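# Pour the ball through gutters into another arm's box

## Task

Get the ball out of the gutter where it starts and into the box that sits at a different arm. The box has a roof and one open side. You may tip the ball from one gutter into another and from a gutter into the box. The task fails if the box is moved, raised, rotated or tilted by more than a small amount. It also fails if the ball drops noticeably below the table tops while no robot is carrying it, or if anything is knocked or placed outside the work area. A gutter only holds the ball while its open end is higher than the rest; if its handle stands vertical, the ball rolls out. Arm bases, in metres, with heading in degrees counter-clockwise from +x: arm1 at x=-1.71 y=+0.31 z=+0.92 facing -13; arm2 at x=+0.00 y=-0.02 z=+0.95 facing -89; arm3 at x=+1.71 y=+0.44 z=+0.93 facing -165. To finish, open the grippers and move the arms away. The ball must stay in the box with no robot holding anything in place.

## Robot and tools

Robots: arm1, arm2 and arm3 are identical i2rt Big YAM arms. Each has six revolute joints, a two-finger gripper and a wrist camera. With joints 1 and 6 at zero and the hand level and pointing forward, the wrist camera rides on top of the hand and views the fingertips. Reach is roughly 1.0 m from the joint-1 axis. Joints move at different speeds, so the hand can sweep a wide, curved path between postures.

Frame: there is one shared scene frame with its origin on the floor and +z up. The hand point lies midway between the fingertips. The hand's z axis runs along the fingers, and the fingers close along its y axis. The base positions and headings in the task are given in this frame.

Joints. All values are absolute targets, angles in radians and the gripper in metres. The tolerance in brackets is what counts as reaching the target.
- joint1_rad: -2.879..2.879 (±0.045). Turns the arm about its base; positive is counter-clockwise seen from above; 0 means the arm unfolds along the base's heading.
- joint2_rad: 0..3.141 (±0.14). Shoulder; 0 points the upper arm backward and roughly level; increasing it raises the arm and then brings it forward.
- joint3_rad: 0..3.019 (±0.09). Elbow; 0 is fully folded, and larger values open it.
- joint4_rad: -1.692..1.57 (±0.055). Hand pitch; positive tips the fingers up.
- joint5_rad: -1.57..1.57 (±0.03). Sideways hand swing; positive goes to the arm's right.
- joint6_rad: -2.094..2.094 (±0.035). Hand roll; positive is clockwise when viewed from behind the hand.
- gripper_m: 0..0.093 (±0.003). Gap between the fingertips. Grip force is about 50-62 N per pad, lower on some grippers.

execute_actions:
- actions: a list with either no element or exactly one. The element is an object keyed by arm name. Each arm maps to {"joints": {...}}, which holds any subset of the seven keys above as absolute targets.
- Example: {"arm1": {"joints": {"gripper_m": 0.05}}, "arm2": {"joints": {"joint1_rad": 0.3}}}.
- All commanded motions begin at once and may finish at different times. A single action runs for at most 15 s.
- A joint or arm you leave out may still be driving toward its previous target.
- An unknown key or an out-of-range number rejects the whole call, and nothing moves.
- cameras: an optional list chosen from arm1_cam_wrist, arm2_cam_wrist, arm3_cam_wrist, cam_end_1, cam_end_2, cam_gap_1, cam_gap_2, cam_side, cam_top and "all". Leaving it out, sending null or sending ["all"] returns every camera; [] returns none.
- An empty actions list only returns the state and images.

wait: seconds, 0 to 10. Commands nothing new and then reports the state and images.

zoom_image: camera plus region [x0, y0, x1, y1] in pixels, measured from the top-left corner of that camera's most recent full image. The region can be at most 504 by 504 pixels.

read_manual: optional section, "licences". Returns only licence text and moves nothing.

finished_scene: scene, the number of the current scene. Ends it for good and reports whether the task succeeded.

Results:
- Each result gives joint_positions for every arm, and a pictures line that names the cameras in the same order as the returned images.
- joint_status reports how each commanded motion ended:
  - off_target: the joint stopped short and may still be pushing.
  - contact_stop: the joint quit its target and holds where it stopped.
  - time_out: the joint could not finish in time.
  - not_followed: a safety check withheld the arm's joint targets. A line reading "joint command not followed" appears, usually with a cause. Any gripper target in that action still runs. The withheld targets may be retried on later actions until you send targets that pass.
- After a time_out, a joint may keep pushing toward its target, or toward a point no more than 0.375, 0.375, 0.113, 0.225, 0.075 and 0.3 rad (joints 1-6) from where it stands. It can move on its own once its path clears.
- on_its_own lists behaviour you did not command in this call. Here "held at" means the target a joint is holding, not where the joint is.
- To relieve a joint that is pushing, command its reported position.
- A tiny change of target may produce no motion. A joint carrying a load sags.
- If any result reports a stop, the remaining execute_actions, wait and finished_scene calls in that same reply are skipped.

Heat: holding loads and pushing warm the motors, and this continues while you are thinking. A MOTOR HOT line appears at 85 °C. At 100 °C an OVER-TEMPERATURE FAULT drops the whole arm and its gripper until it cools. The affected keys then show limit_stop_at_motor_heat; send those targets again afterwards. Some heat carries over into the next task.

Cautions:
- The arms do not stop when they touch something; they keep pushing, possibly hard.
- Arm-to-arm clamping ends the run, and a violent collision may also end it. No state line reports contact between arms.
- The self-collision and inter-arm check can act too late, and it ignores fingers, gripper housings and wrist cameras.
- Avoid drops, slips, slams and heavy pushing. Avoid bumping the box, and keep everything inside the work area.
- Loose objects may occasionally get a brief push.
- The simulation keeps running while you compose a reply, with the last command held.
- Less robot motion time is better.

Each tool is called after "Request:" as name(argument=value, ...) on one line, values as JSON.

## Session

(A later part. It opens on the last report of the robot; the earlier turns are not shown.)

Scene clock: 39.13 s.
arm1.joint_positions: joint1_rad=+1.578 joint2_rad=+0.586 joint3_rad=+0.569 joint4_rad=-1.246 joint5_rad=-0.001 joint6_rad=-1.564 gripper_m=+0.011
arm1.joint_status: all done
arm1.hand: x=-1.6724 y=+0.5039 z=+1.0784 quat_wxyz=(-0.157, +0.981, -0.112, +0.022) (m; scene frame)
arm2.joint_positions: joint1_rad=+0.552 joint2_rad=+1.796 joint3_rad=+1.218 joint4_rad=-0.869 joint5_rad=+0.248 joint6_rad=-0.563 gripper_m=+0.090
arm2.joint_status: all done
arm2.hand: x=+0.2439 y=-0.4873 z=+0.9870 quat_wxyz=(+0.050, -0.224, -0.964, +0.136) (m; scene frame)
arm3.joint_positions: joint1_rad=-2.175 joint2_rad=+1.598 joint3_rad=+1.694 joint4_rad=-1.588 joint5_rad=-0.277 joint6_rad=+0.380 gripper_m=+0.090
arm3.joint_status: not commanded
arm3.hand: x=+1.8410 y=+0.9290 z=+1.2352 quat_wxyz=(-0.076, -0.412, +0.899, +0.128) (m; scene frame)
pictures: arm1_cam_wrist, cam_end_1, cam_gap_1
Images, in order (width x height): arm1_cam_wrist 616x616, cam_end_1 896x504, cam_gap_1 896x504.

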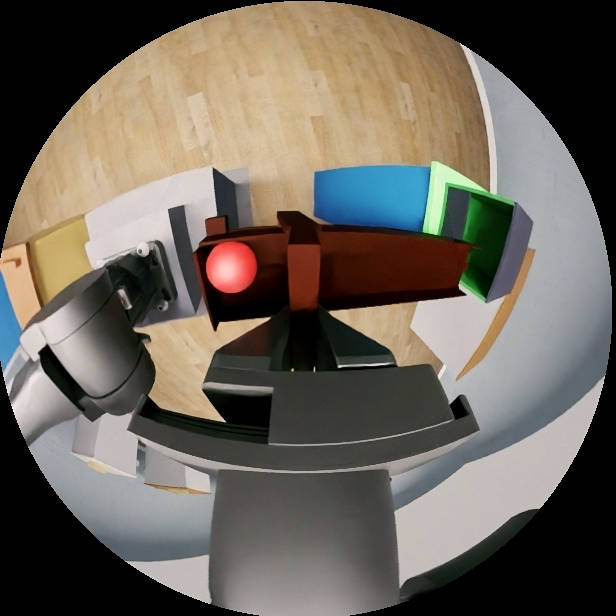

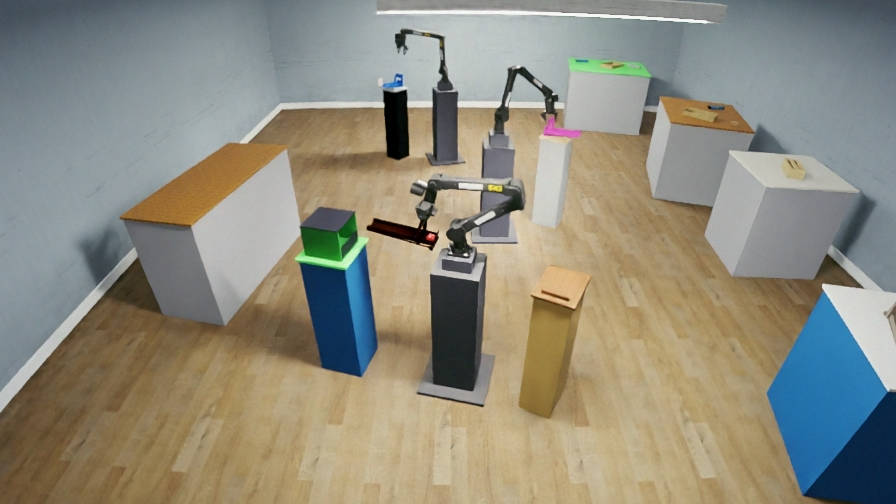

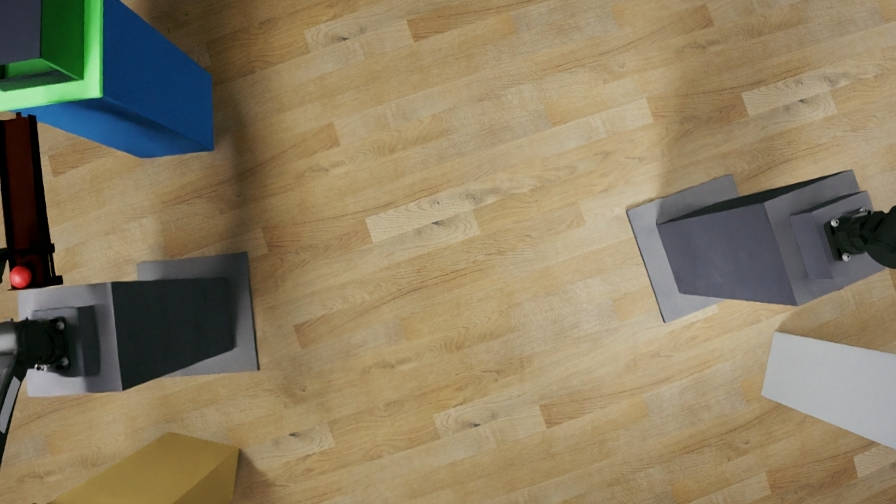

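Request:
execute_actions(actions=[{"arm2":{"joints":{"joint2_rad":1.6,"joint3_rad":1.7,"joint4_rad":-1.6}},"arm1":{"joints":{"joint1_rad":1.65,"joint2_rad":0.81,"joint3_rad":0.65,"joint4_rad":-1.06}}}], cameras=["arm1_cam_wrist","cam_end_1","cam_gap_1"])

Request:
zoom_image(camera="cam_end_1", region=[270, 120, 570, 300])

Scene clock: 40.63 s.
arm1.joint_positions: joint1_rad=+1.639 joint2_rad=+0.824 joint3_rad=+0.586 joint4_rad=-1.083 joint5_rad=-0.001 joint6_rad=-1.564 gripper_m=+0.011
arm1.joint_status: all done
arm1.hand: x=-1.6766 y=+0.5521 z=+1.0493 quat_wxyz=(-0.129, +0.988, -0.083, +0.016) (m; scene frame)
arm2.joint_positions: joint1_rad=+0.552 joint2_rad=+1.593 joint3_rad=+1.662 joint4_rad=-1.585 joint5_rad=+0.248 joint6_rad=-0.563 gripper_m=+0.090
arm2.joint_status: all done
arm2.hand: x=+0.2317 y=-0.4602 z=+1.2441 quat_wxyz=(+0.074, -0.221, -0.966, +0.113) (m; scene frame)
arm3.joint_positions: joint1_rad=-2.175 joint2_rad=+1.598 joint3_rad=+1.694 joint4_rad=-1.588 joint5_rad=-0.277 joint6_rad=+0.380 gripper_m=+0.090
arm3.joint_status: not commanded
arm3.hand: x=+1.8410 y=+0.9290 z=+1.2352 quat_wxyz=(-0.076, -0.412, +0.899, +0.128) (m; scene frame)
pictures: arm1_cam_wrist, cam_end_1, cam_gap_1
Images, in order (width x height): arm1_cam_wrist 616x616, cam_end_1 896x504, cam_gap_1 896x504.

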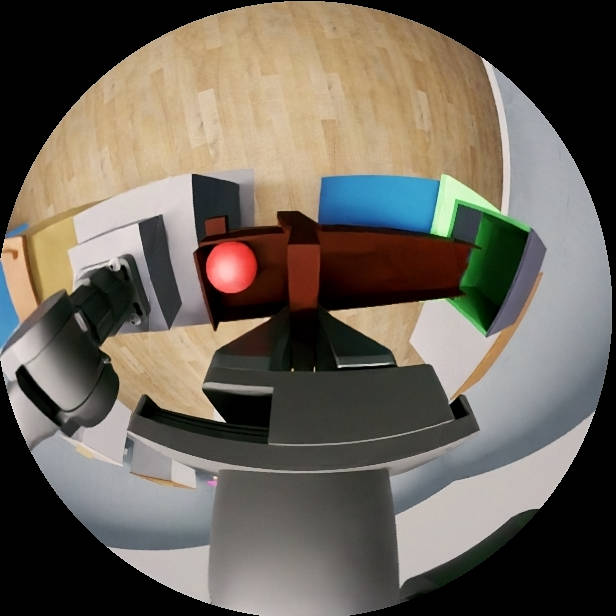

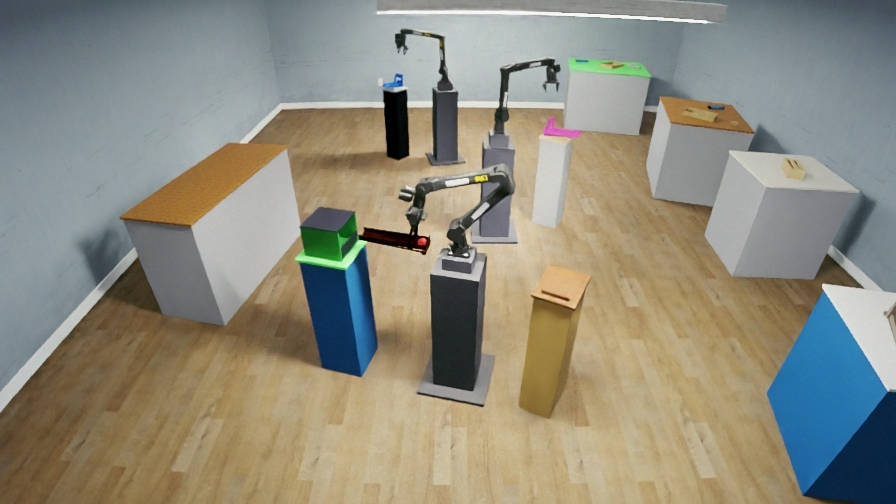

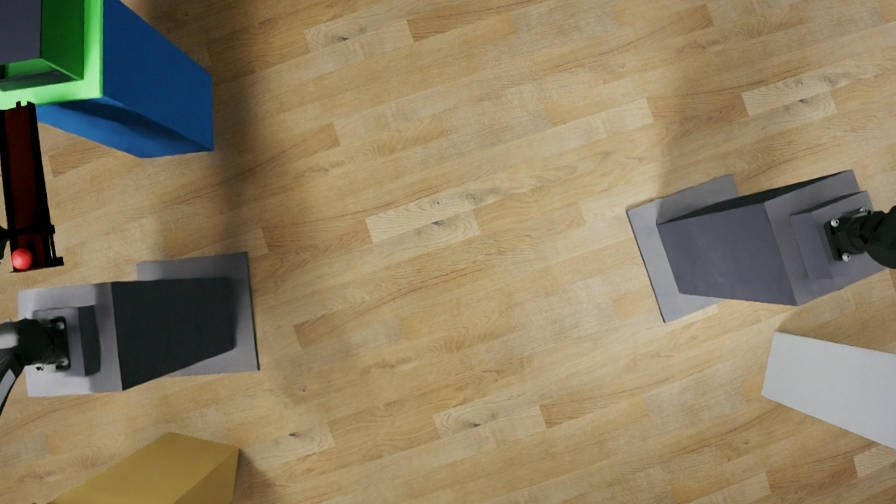

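Region (270, 120, 570, 300) of cam_end_1's 896x504 image, scaled by 1.680, with more detail than that image has; it fills the top 302 rows of this view, and the rest is white.

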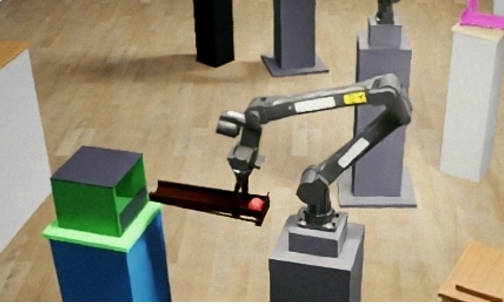

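Request:
execute_actions(actions=[{"arm1":{"joints":{"joint2_rad":1.22,"joint3_rad":1.02,"joint4_rad":-1.25}}}], cameras=[])

Request:
wait(seconds=2)

Request:
zoom_image(camera="cam_end_1", region=[270, 120, 570, 300])

Scene clock: 41.83 s.
arm1.joint_positions: joint1_rad=+1.639 joint2_rad=+1.226 joint3_rad=+0.967 joint4_rad=-1.238 joint5_rad=-0.001 joint6_rad=-1.564 gripper_m=+0.011
arm1.joint_status: all done
arm1.hand: x=-1.6612 y=+0.6492 z=+1.0910 quat_wxyz=(-0.042, +0.996, -0.084, +0.009) (m; scene frame)
arm2.joint_positions: joint1_rad=+0.552 joint2_rad=+1.593 joint3_rad=+1.662 joint4_rad=-1.585 joint5_rad=+0.248 joint6_rad=-0.563 gripper_m=+0.090
arm2.joint_status: not commanded
arm2.hand: x=+0.2317 y=-0.4602 z=+1.2441 quat_wxyz=(+0.074, -0.221, -0.966, +0.113) (m; scene frame)
arm3.joint_positions: joint1_rad=-2.175 joint2_rad=+1.598 joint3_rad=+1.694 joint4_rad=-1.588 joint5_rad=-0.277 joint6_rad=+0.380 gripper_m=+0.090
arm3.joint_status: not commanded
arm3.hand: x=+1.8410 y=+0.9290 z=+1.2352 quat_wxyz=(-0.076, -0.412, +0.899, +0.128) (m; scene frame)
pictures: none
No camera images: the call's "cameras" was empty. Leave "cameras" out to get every camera's image.

Scene clock: 43.83 s.
arm1.joint_positions: joint1_rad=+1.639 joint2_rad=+1.226 joint3_rad=+0.967 joint4_rad=-1.238 joint5_rad=-0.001 joint6_rad=-1.564 gripper_m=+0.011
arm1.joint_status: all done
arm1.hand: x=-1.6612 y=+0.6492 z=+1.0910 quat_wxyz=(-0.042, +0.996, -0.084, +0.009) (m; scene frame)
arm2.joint_positions: joint1_rad=+0.552 joint2_rad=+1.593 joint3_rad=+1.662 joint4_rad=-1.585 joint5_rad=+0.248 joint6_rad=-0.563 gripper_m=+0.090
arm2.joint_status: not commanded
arm2.hand: x=+0.2317 y=-0.4602 z=+1.2441 quat_wxyz=(+0.074, -0.221, -0.966, +0.113) (m; scene frame)
arm3.joint_positions: joint1_rad=-2.175 joint2_rad=+1.598 joint3_rad=+1.694 joint4_rad=-1.588 joint5_rad=-0.277 joint6_rad=+0.380 gripper_m=+0.090
arm3.joint_status: not commanded
arm3.hand: x=+1.8410 y=+0.9290 z=+1.2352 quat_wxyz=(-0.076, -0.412, +0.899, +0.128) (m; scene frame)
wait: 2.00 s; at rest by 0.27 s
pictures: arm1_cam_wrist, arm2_cam_wrist, arm3_cam_wrist, cam_end_1, cam_end_2, cam_gap_1, cam_gap_2, cam_side, cam_top
Images, in order (width x height): arm1_cam_wrist 616x616, arm2_cam_wrist 616x616, arm3_cam_wrist 616x616, cam_end_1 896x504, cam_end_2 896x504, cam_gap_1 896x504, cam_gap_2 896x504, cam_side 896x504, cam_top 896x504.

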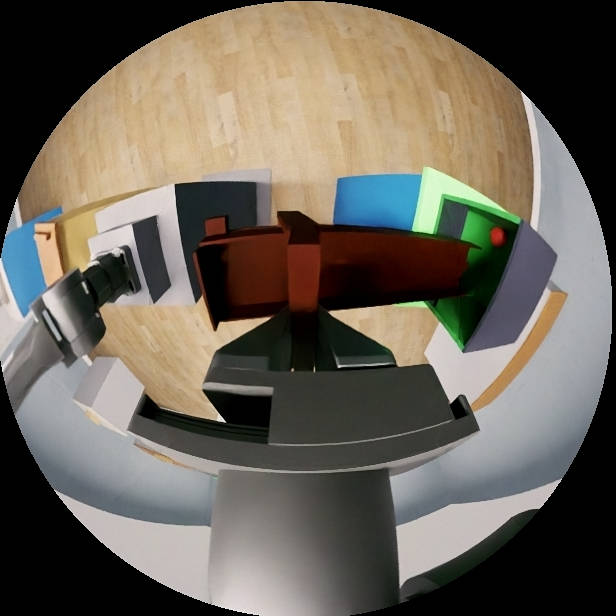

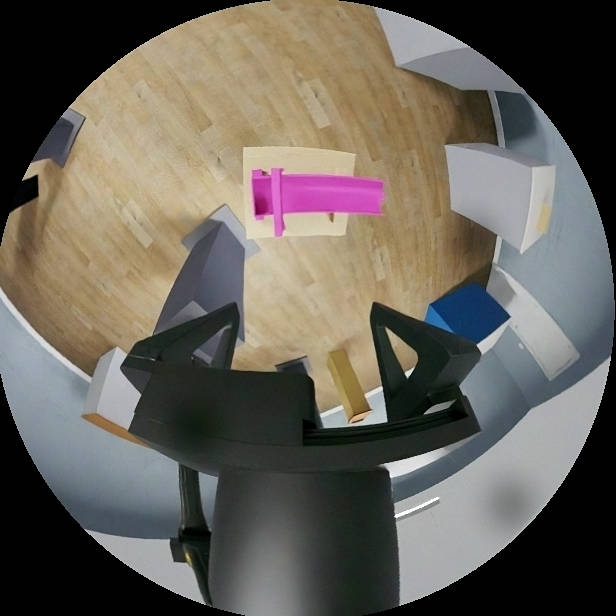

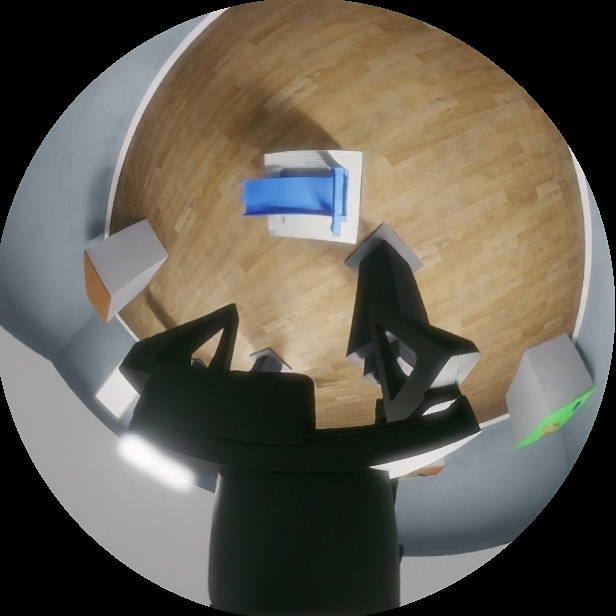

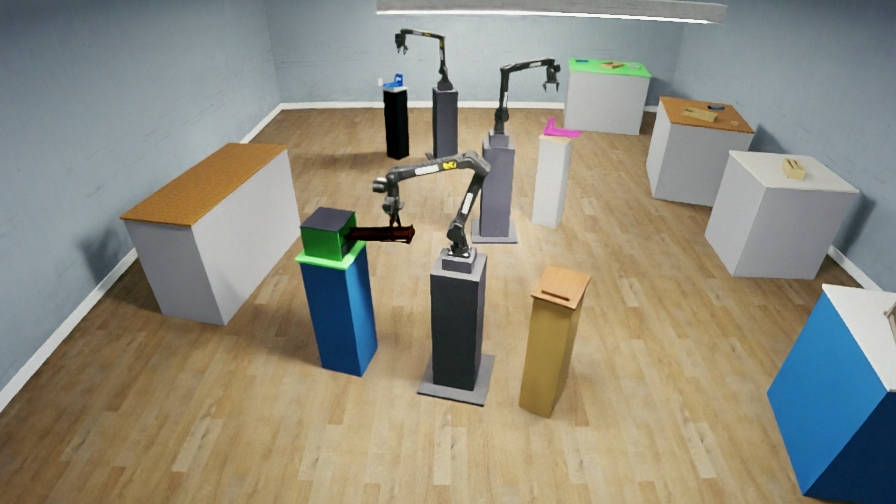

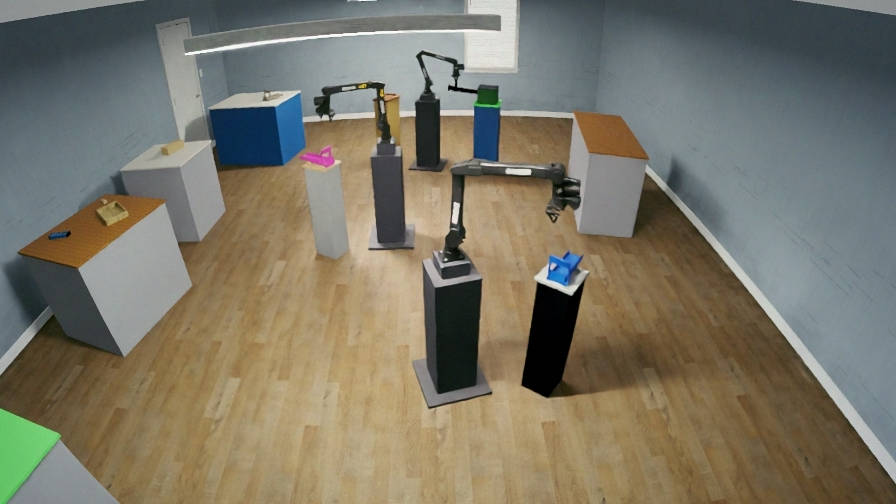

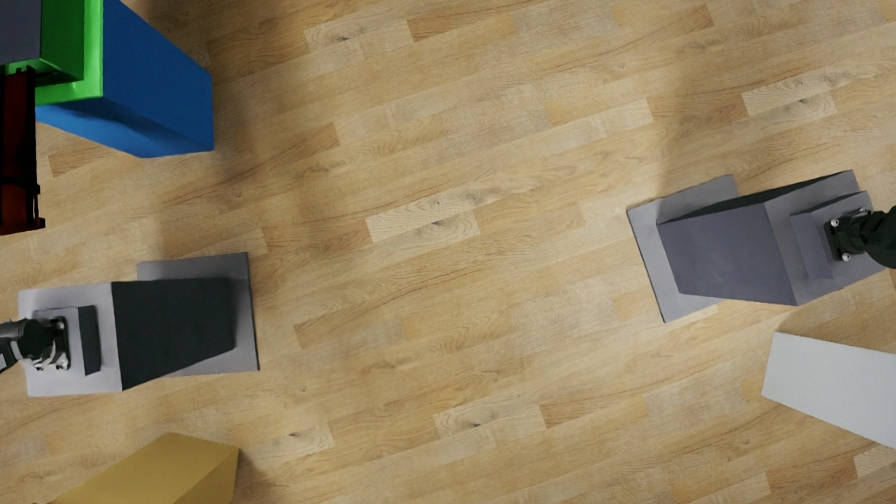

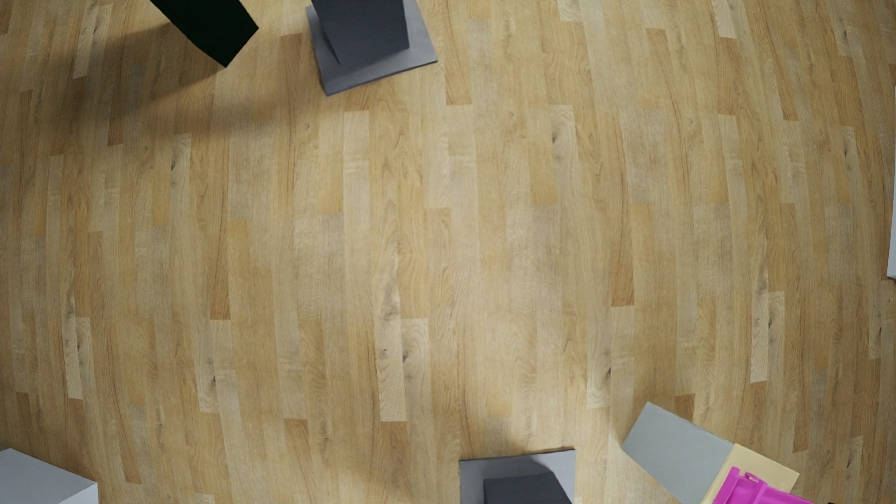

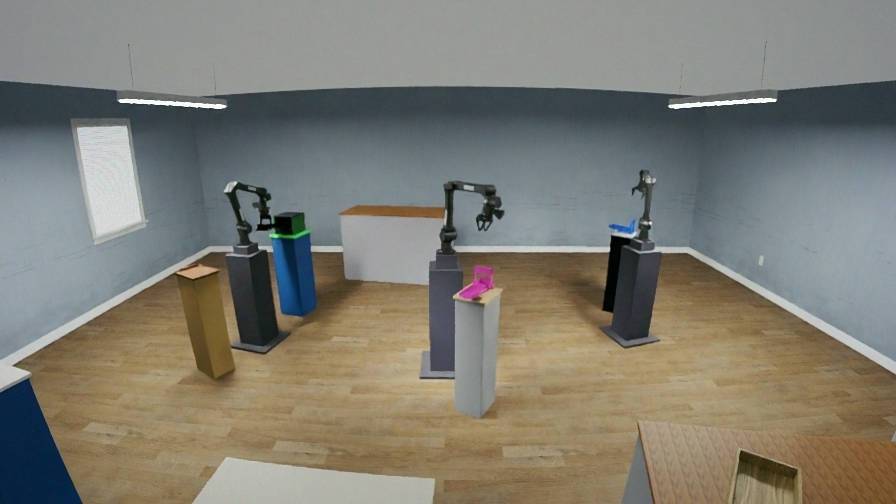

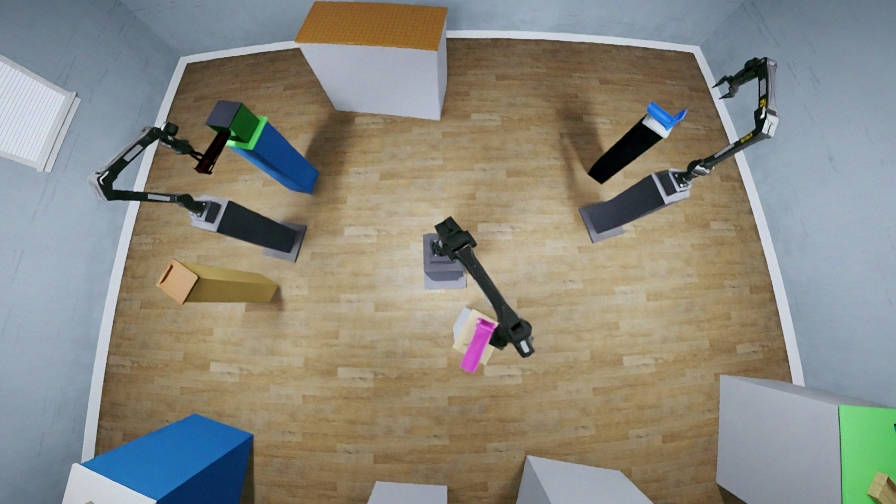

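Region (270, 120, 570, 300) of cam_end_1's 896x504 image, scaled by 1.680, with more detail than that image has; it fills the top 302 rows of this view, and the rest is white.

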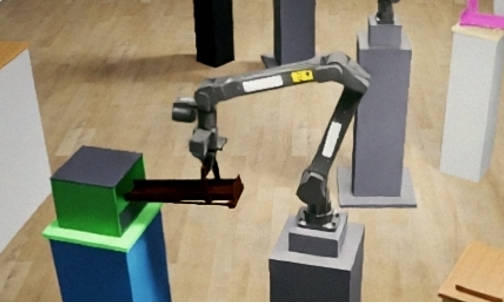

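Request:
execute_actions(actions=[{"arm1":{"joints":{"joint2_rad":0.8,"joint3_rad":0.72,"joint4_rad":-1.35}}}], cameras=[])

Request:
execute_actions(actions=[{"arm1":{"joints":{"joint1_rad":0.6}}}], cameras=[])

Request:
execute_actions(actions=[{"arm1":{"joints":{"joint1_rad":-1.49,"joint2_rad":1.87,"joint3_rad":1.74,"joint4_rad":-1.47,"joint5_rad":0.287,"joint6_rad":0.42}}}], cameras=[])

Request:
execute_actions(actions=[{"arm1":{"joints":{"joint2_rad":1.915,"joint3_rad":1.54,"joint4_rad":-1.235}}}], cameras=[])

Request:
execute_actions(actions=[{"arm1":{"joints":{"gripper_m":0.09}}}], cameras=[])

Request:
execute_actions(actions=[{"arm1":{"joints":{"joint2_rad":1.7,"joint3_rad":1.8,"joint4_rad":-1.68}}}], cameras=["cam_end_1"])

Request:
finished_scene(scene=2)

Scene clock: 45.20 s.
arm1.joint_positions: joint1_rad=+1.639 joint2_rad=+0.801 joint3_rad=+0.714 joint4_rad=-1.345 joint5_rad=-0.001 joint6_rad=-1.564 gripper_m=+0.011
arm1.joint_status: all done
arm1.hand: x=-1.6812 y=+0.5270 z=+1.0958 quat_wxyz=(-0.074, +0.994, -0.083, +0.012) (m; scene frame)
arm2.joint_positions: joint1_rad=+0.552 joint2_rad=+1.593 joint3_rad=+1.662 joint4_rad=-1.585 joint5_rad=+0.248 joint6_rad=-0.563 gripper_m=+0.090
arm2.joint_status: not commanded
arm2.hand: x=+0.2317 y=-0.4602 z=+1.2441 quat_wxyz=(+0.074, -0.221, -0.966, +0.113) (m; scene frame)
arm3.joint_positions: joint1_rad=-2.175 joint2_rad=+1.598 joint3_rad=+1.694 joint4_rad=-1.588 joint5_rad=-0.277 joint6_rad=+0.380 gripper_m=+0.090
arm3.joint_status: not commanded
arm3.hand: x=+1.8410 y=+0.9290 z=+1.2352 quat_wxyz=(-0.076, -0.412, +0.899, +0.128) (m; scene frame)
pictures: none
No camera images: the call's "cameras" was empty. Leave "cameras" out to get every camera's image.

Scene clock: 46.70 s.
arm1.joint_positions: joint1_rad=+0.611 joint2_rad=+0.801 joint3_rad=+0.714 joint4_rad=-1.345 joint5_rad=+0.000 joint6_rad=-1.565 gripper_m=+0.011
arm1.joint_status: all done
arm1.hand: x=-1.5115 y=+0.3905 z=+1.0970 quat_wxyz=(-0.065, +0.824, -0.561, +0.042) (m; scene frame)
arm2.joint_positions: joint1_rad=+0.552 joint2_rad=+1.593 joint3_rad=+1.662 joint4_rad=-1.585 joint5_rad=+0.248 joint6_rad=-0.563 gripper_m=+0.090
arm2.joint_status: not commanded
arm2.hand: x=+0.2317 y=-0.4602 z=+1.2441 quat_wxyz=(+0.074, -0.221, -0.966, +0.113) (m; scene frame)
arm3.joint_positions: joint1_rad=-2.175 joint2_rad=+1.598 joint3_rad=+1.694 joint4_rad=-1.588 joint5_rad=-0.277 joint6_rad=+0.380 gripper_m=+0.090
arm3.joint_status: not commanded
arm3.hand: x=+1.8410 y=+0.9290 z=+1.2352 quat_wxyz=(-0.076, -0.412, +0.899, +0.128) (m; scene frame)
pictures: none
No camera images: the call's "cameras" was empty. Leave "cameras" out to get every camera's image.

Scene clock: 49.03 s.
arm1.joint_positions: joint1_rad=-1.495 joint2_rad=+1.891 joint3_rad=+1.690 joint4_rad=-1.462 joint5_rad=+0.284 joint6_rad=+0.413 gripper_m=+0.011
arm1.joint_status: all done
arm1.hand: x=-1.8508 y=-0.2350 z=+1.0683 quat_wxyz=(+0.123, -0.864, -0.483, +0.076) (m; scene frame)
arm2.joint_positions: joint1_rad=+0.552 joint2_rad=+1.593 joint3_rad=+1.662 joint4_rad=-1.585 joint5_rad=+0.248 joint6_rad=-0.563 gripper_m=+0.090
arm2.joint_status: not commanded
arm2.hand: x=+0.2317 y=-0.4602 z=+1.2441 quat_wxyz=(+0.074, -0.221, -0.966, +0.113) (m; scene frame)
arm3.joint_positions: joint1_rad=-2.175 joint2_rad=+1.598 joint3_rad=+1.694 joint4_rad=-1.588 joint5_rad=-0.277 joint6_rad=+0.380 gripper_m=+0.090
arm3.joint_status: not commanded
arm3.hand: x=+1.8410 y=+0.9290 z=+1.2352 quat_wxyz=(-0.076, -0.412, +0.899, +0.128) (m; scene frame)
pictures: none
No camera images: the call's "cameras" was empty. Leave "cameras" out to get every camera's image.

Scene clock: 50.10 s.
arm1.joint_positions: joint1_rad=-1.495 joint2_rad=+1.919 joint3_rad=+1.531 joint4_rad=-1.246 joint5_rad=+0.283 joint6_rad=+0.414 gripper_m=+0.011
arm1.joint_status: all done
arm1.hand: x=-1.8490 y=-0.2300 z=+0.9941 quat_wxyz=(+0.111, -0.866, -0.480, +0.085) (m; scene frame)
arm2.joint_positions: joint1_rad=+0.552 joint2_rad=+1.593 joint3_rad=+1.662 joint4_rad=-1.585 joint5_rad=+0.248 joint6_rad=-0.563 gripper_m=+0.090
arm2.joint_status: not commanded
arm2.hand: x=+0.2317 y=-0.4602 z=+1.2441 quat_wxyz=(+0.074, -0.221, -0.966, +0.113) (m; scene frame)
arm3.joint_positions: joint1_rad=-2.175 joint2_rad=+1.598 joint3_rad=+1.694 joint4_rad=-1.588 joint5_rad=-0.277 joint6_rad=+0.380 gripper_m=+0.090
arm3.joint_status: not commanded
arm3.hand: x=+1.8410 y=+0.9290 z=+1.2352 quat_wxyz=(-0.076, -0.412, +0.899, +0.128) (m; scene frame)
pictures: none
No camera images: the call's "cameras" was empty. Leave "cameras" out to get every camera's image.

Scene clock: 50.80 s.
arm1.joint_positions: joint1_rad=-1.495 joint2_rad=+1.918 joint3_rad=+1.531 joint4_rad=-1.246 joint5_rad=+0.286 joint6_rad=+0.414 gripper_m=+0.090
arm1.joint_status: all done
arm1.hand: x=-1.8494 y=-0.2300 z=+0.9950 quat_wxyz=(+0.111, -0.866, -0.480, +0.086) (m; scene frame)
arm2.joint_positions: joint1_rad=+0.552 joint2_rad=+1.593 joint3_rad=+1.662 joint4_rad=-1.585 joint5_rad=+0.248 joint6_rad=-0.563 gripper_m=+0.090
arm2.joint_status: not commanded
arm2.hand: x=+0.2317 y=-0.4602 z=+1.2441 quat_wxyz=(+0.074, -0.221, -0.966, +0.113) (m; scene frame)
arm3.joint_positions: joint1_rad=-2.175 joint2_rad=+1.598 joint3_rad=+1.694 joint4_rad=-1.588 joint5_rad=-0.277 joint6_rad=+0.380 gripper_m=+0.090
arm3.joint_status: not commanded
arm3.hand: x=+1.8410 y=+0.9290 z=+1.2352 quat_wxyz=(-0.076, -0.412, +0.899, +0.128) (m; scene frame)
pictures: none
No camera images: the call's "cameras" was empty. Leave "cameras" out to get every camera's image.

Scene clock: 52.27 s.
arm1.joint_positions: joint1_rad=-1.495 joint2_rad=+1.693 joint3_rad=+1.794 joint4_rad=-1.665 joint5_rad=+0.287 joint6_rad=+0.414 gripper_m=+0.090
arm1.joint_status: all done
arm1.hand: x=-1.8470 y=-0.1956 z=+1.2123 quat_wxyz=(+0.085, -0.869, -0.476, +0.107) (m; scene frame)
arm2.joint_positions: joint1_rad=+0.552 joint2_rad=+1.593 joint3_rad=+1.662 joint4_rad=-1.585 joint5_rad=+0.248 joint6_rad=-0.563 gripper_m=+0.090
arm2.joint_status: not commanded
arm2.hand: x=+0.2317 y=-0.4602 z=+1.2441 quat_wxyz=(+0.074, -0.221, -0.966, +0.113) (m; scene frame)
arm3.joint_positions: joint1_rad=-2.175 joint2_rad=+1.598 joint3_rad=+1.694 joint4_rad=-1.588 joint5_rad=-0.277 joint6_rad=+0.380 gripper_m=+0.090
arm3.joint_status: not commanded
arm3.hand: x=+1.8410 y=+0.9290 z=+1.2352 quat_wxyz=(-0.076, -0.412, +0.899, +0.128) (m; scene frame)
pictures: cam_end_1
Images, in order (width x height): cam_end_1 896x504.

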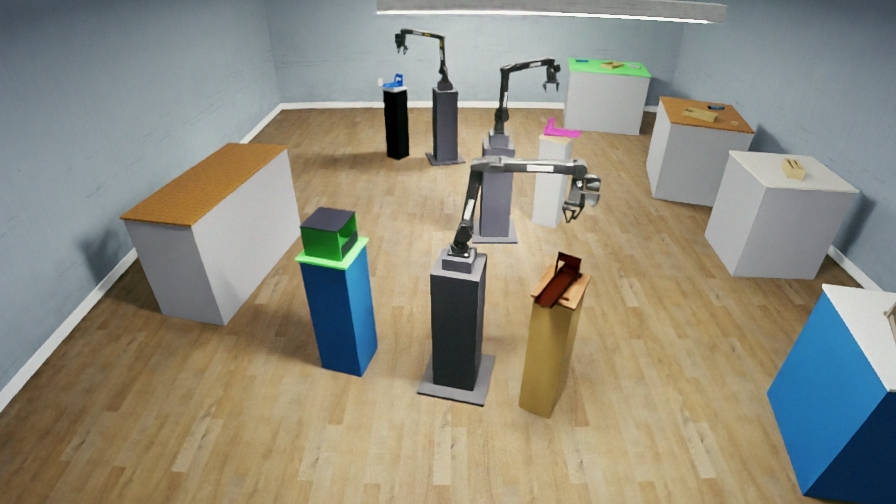

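The scene is finished: the task was done.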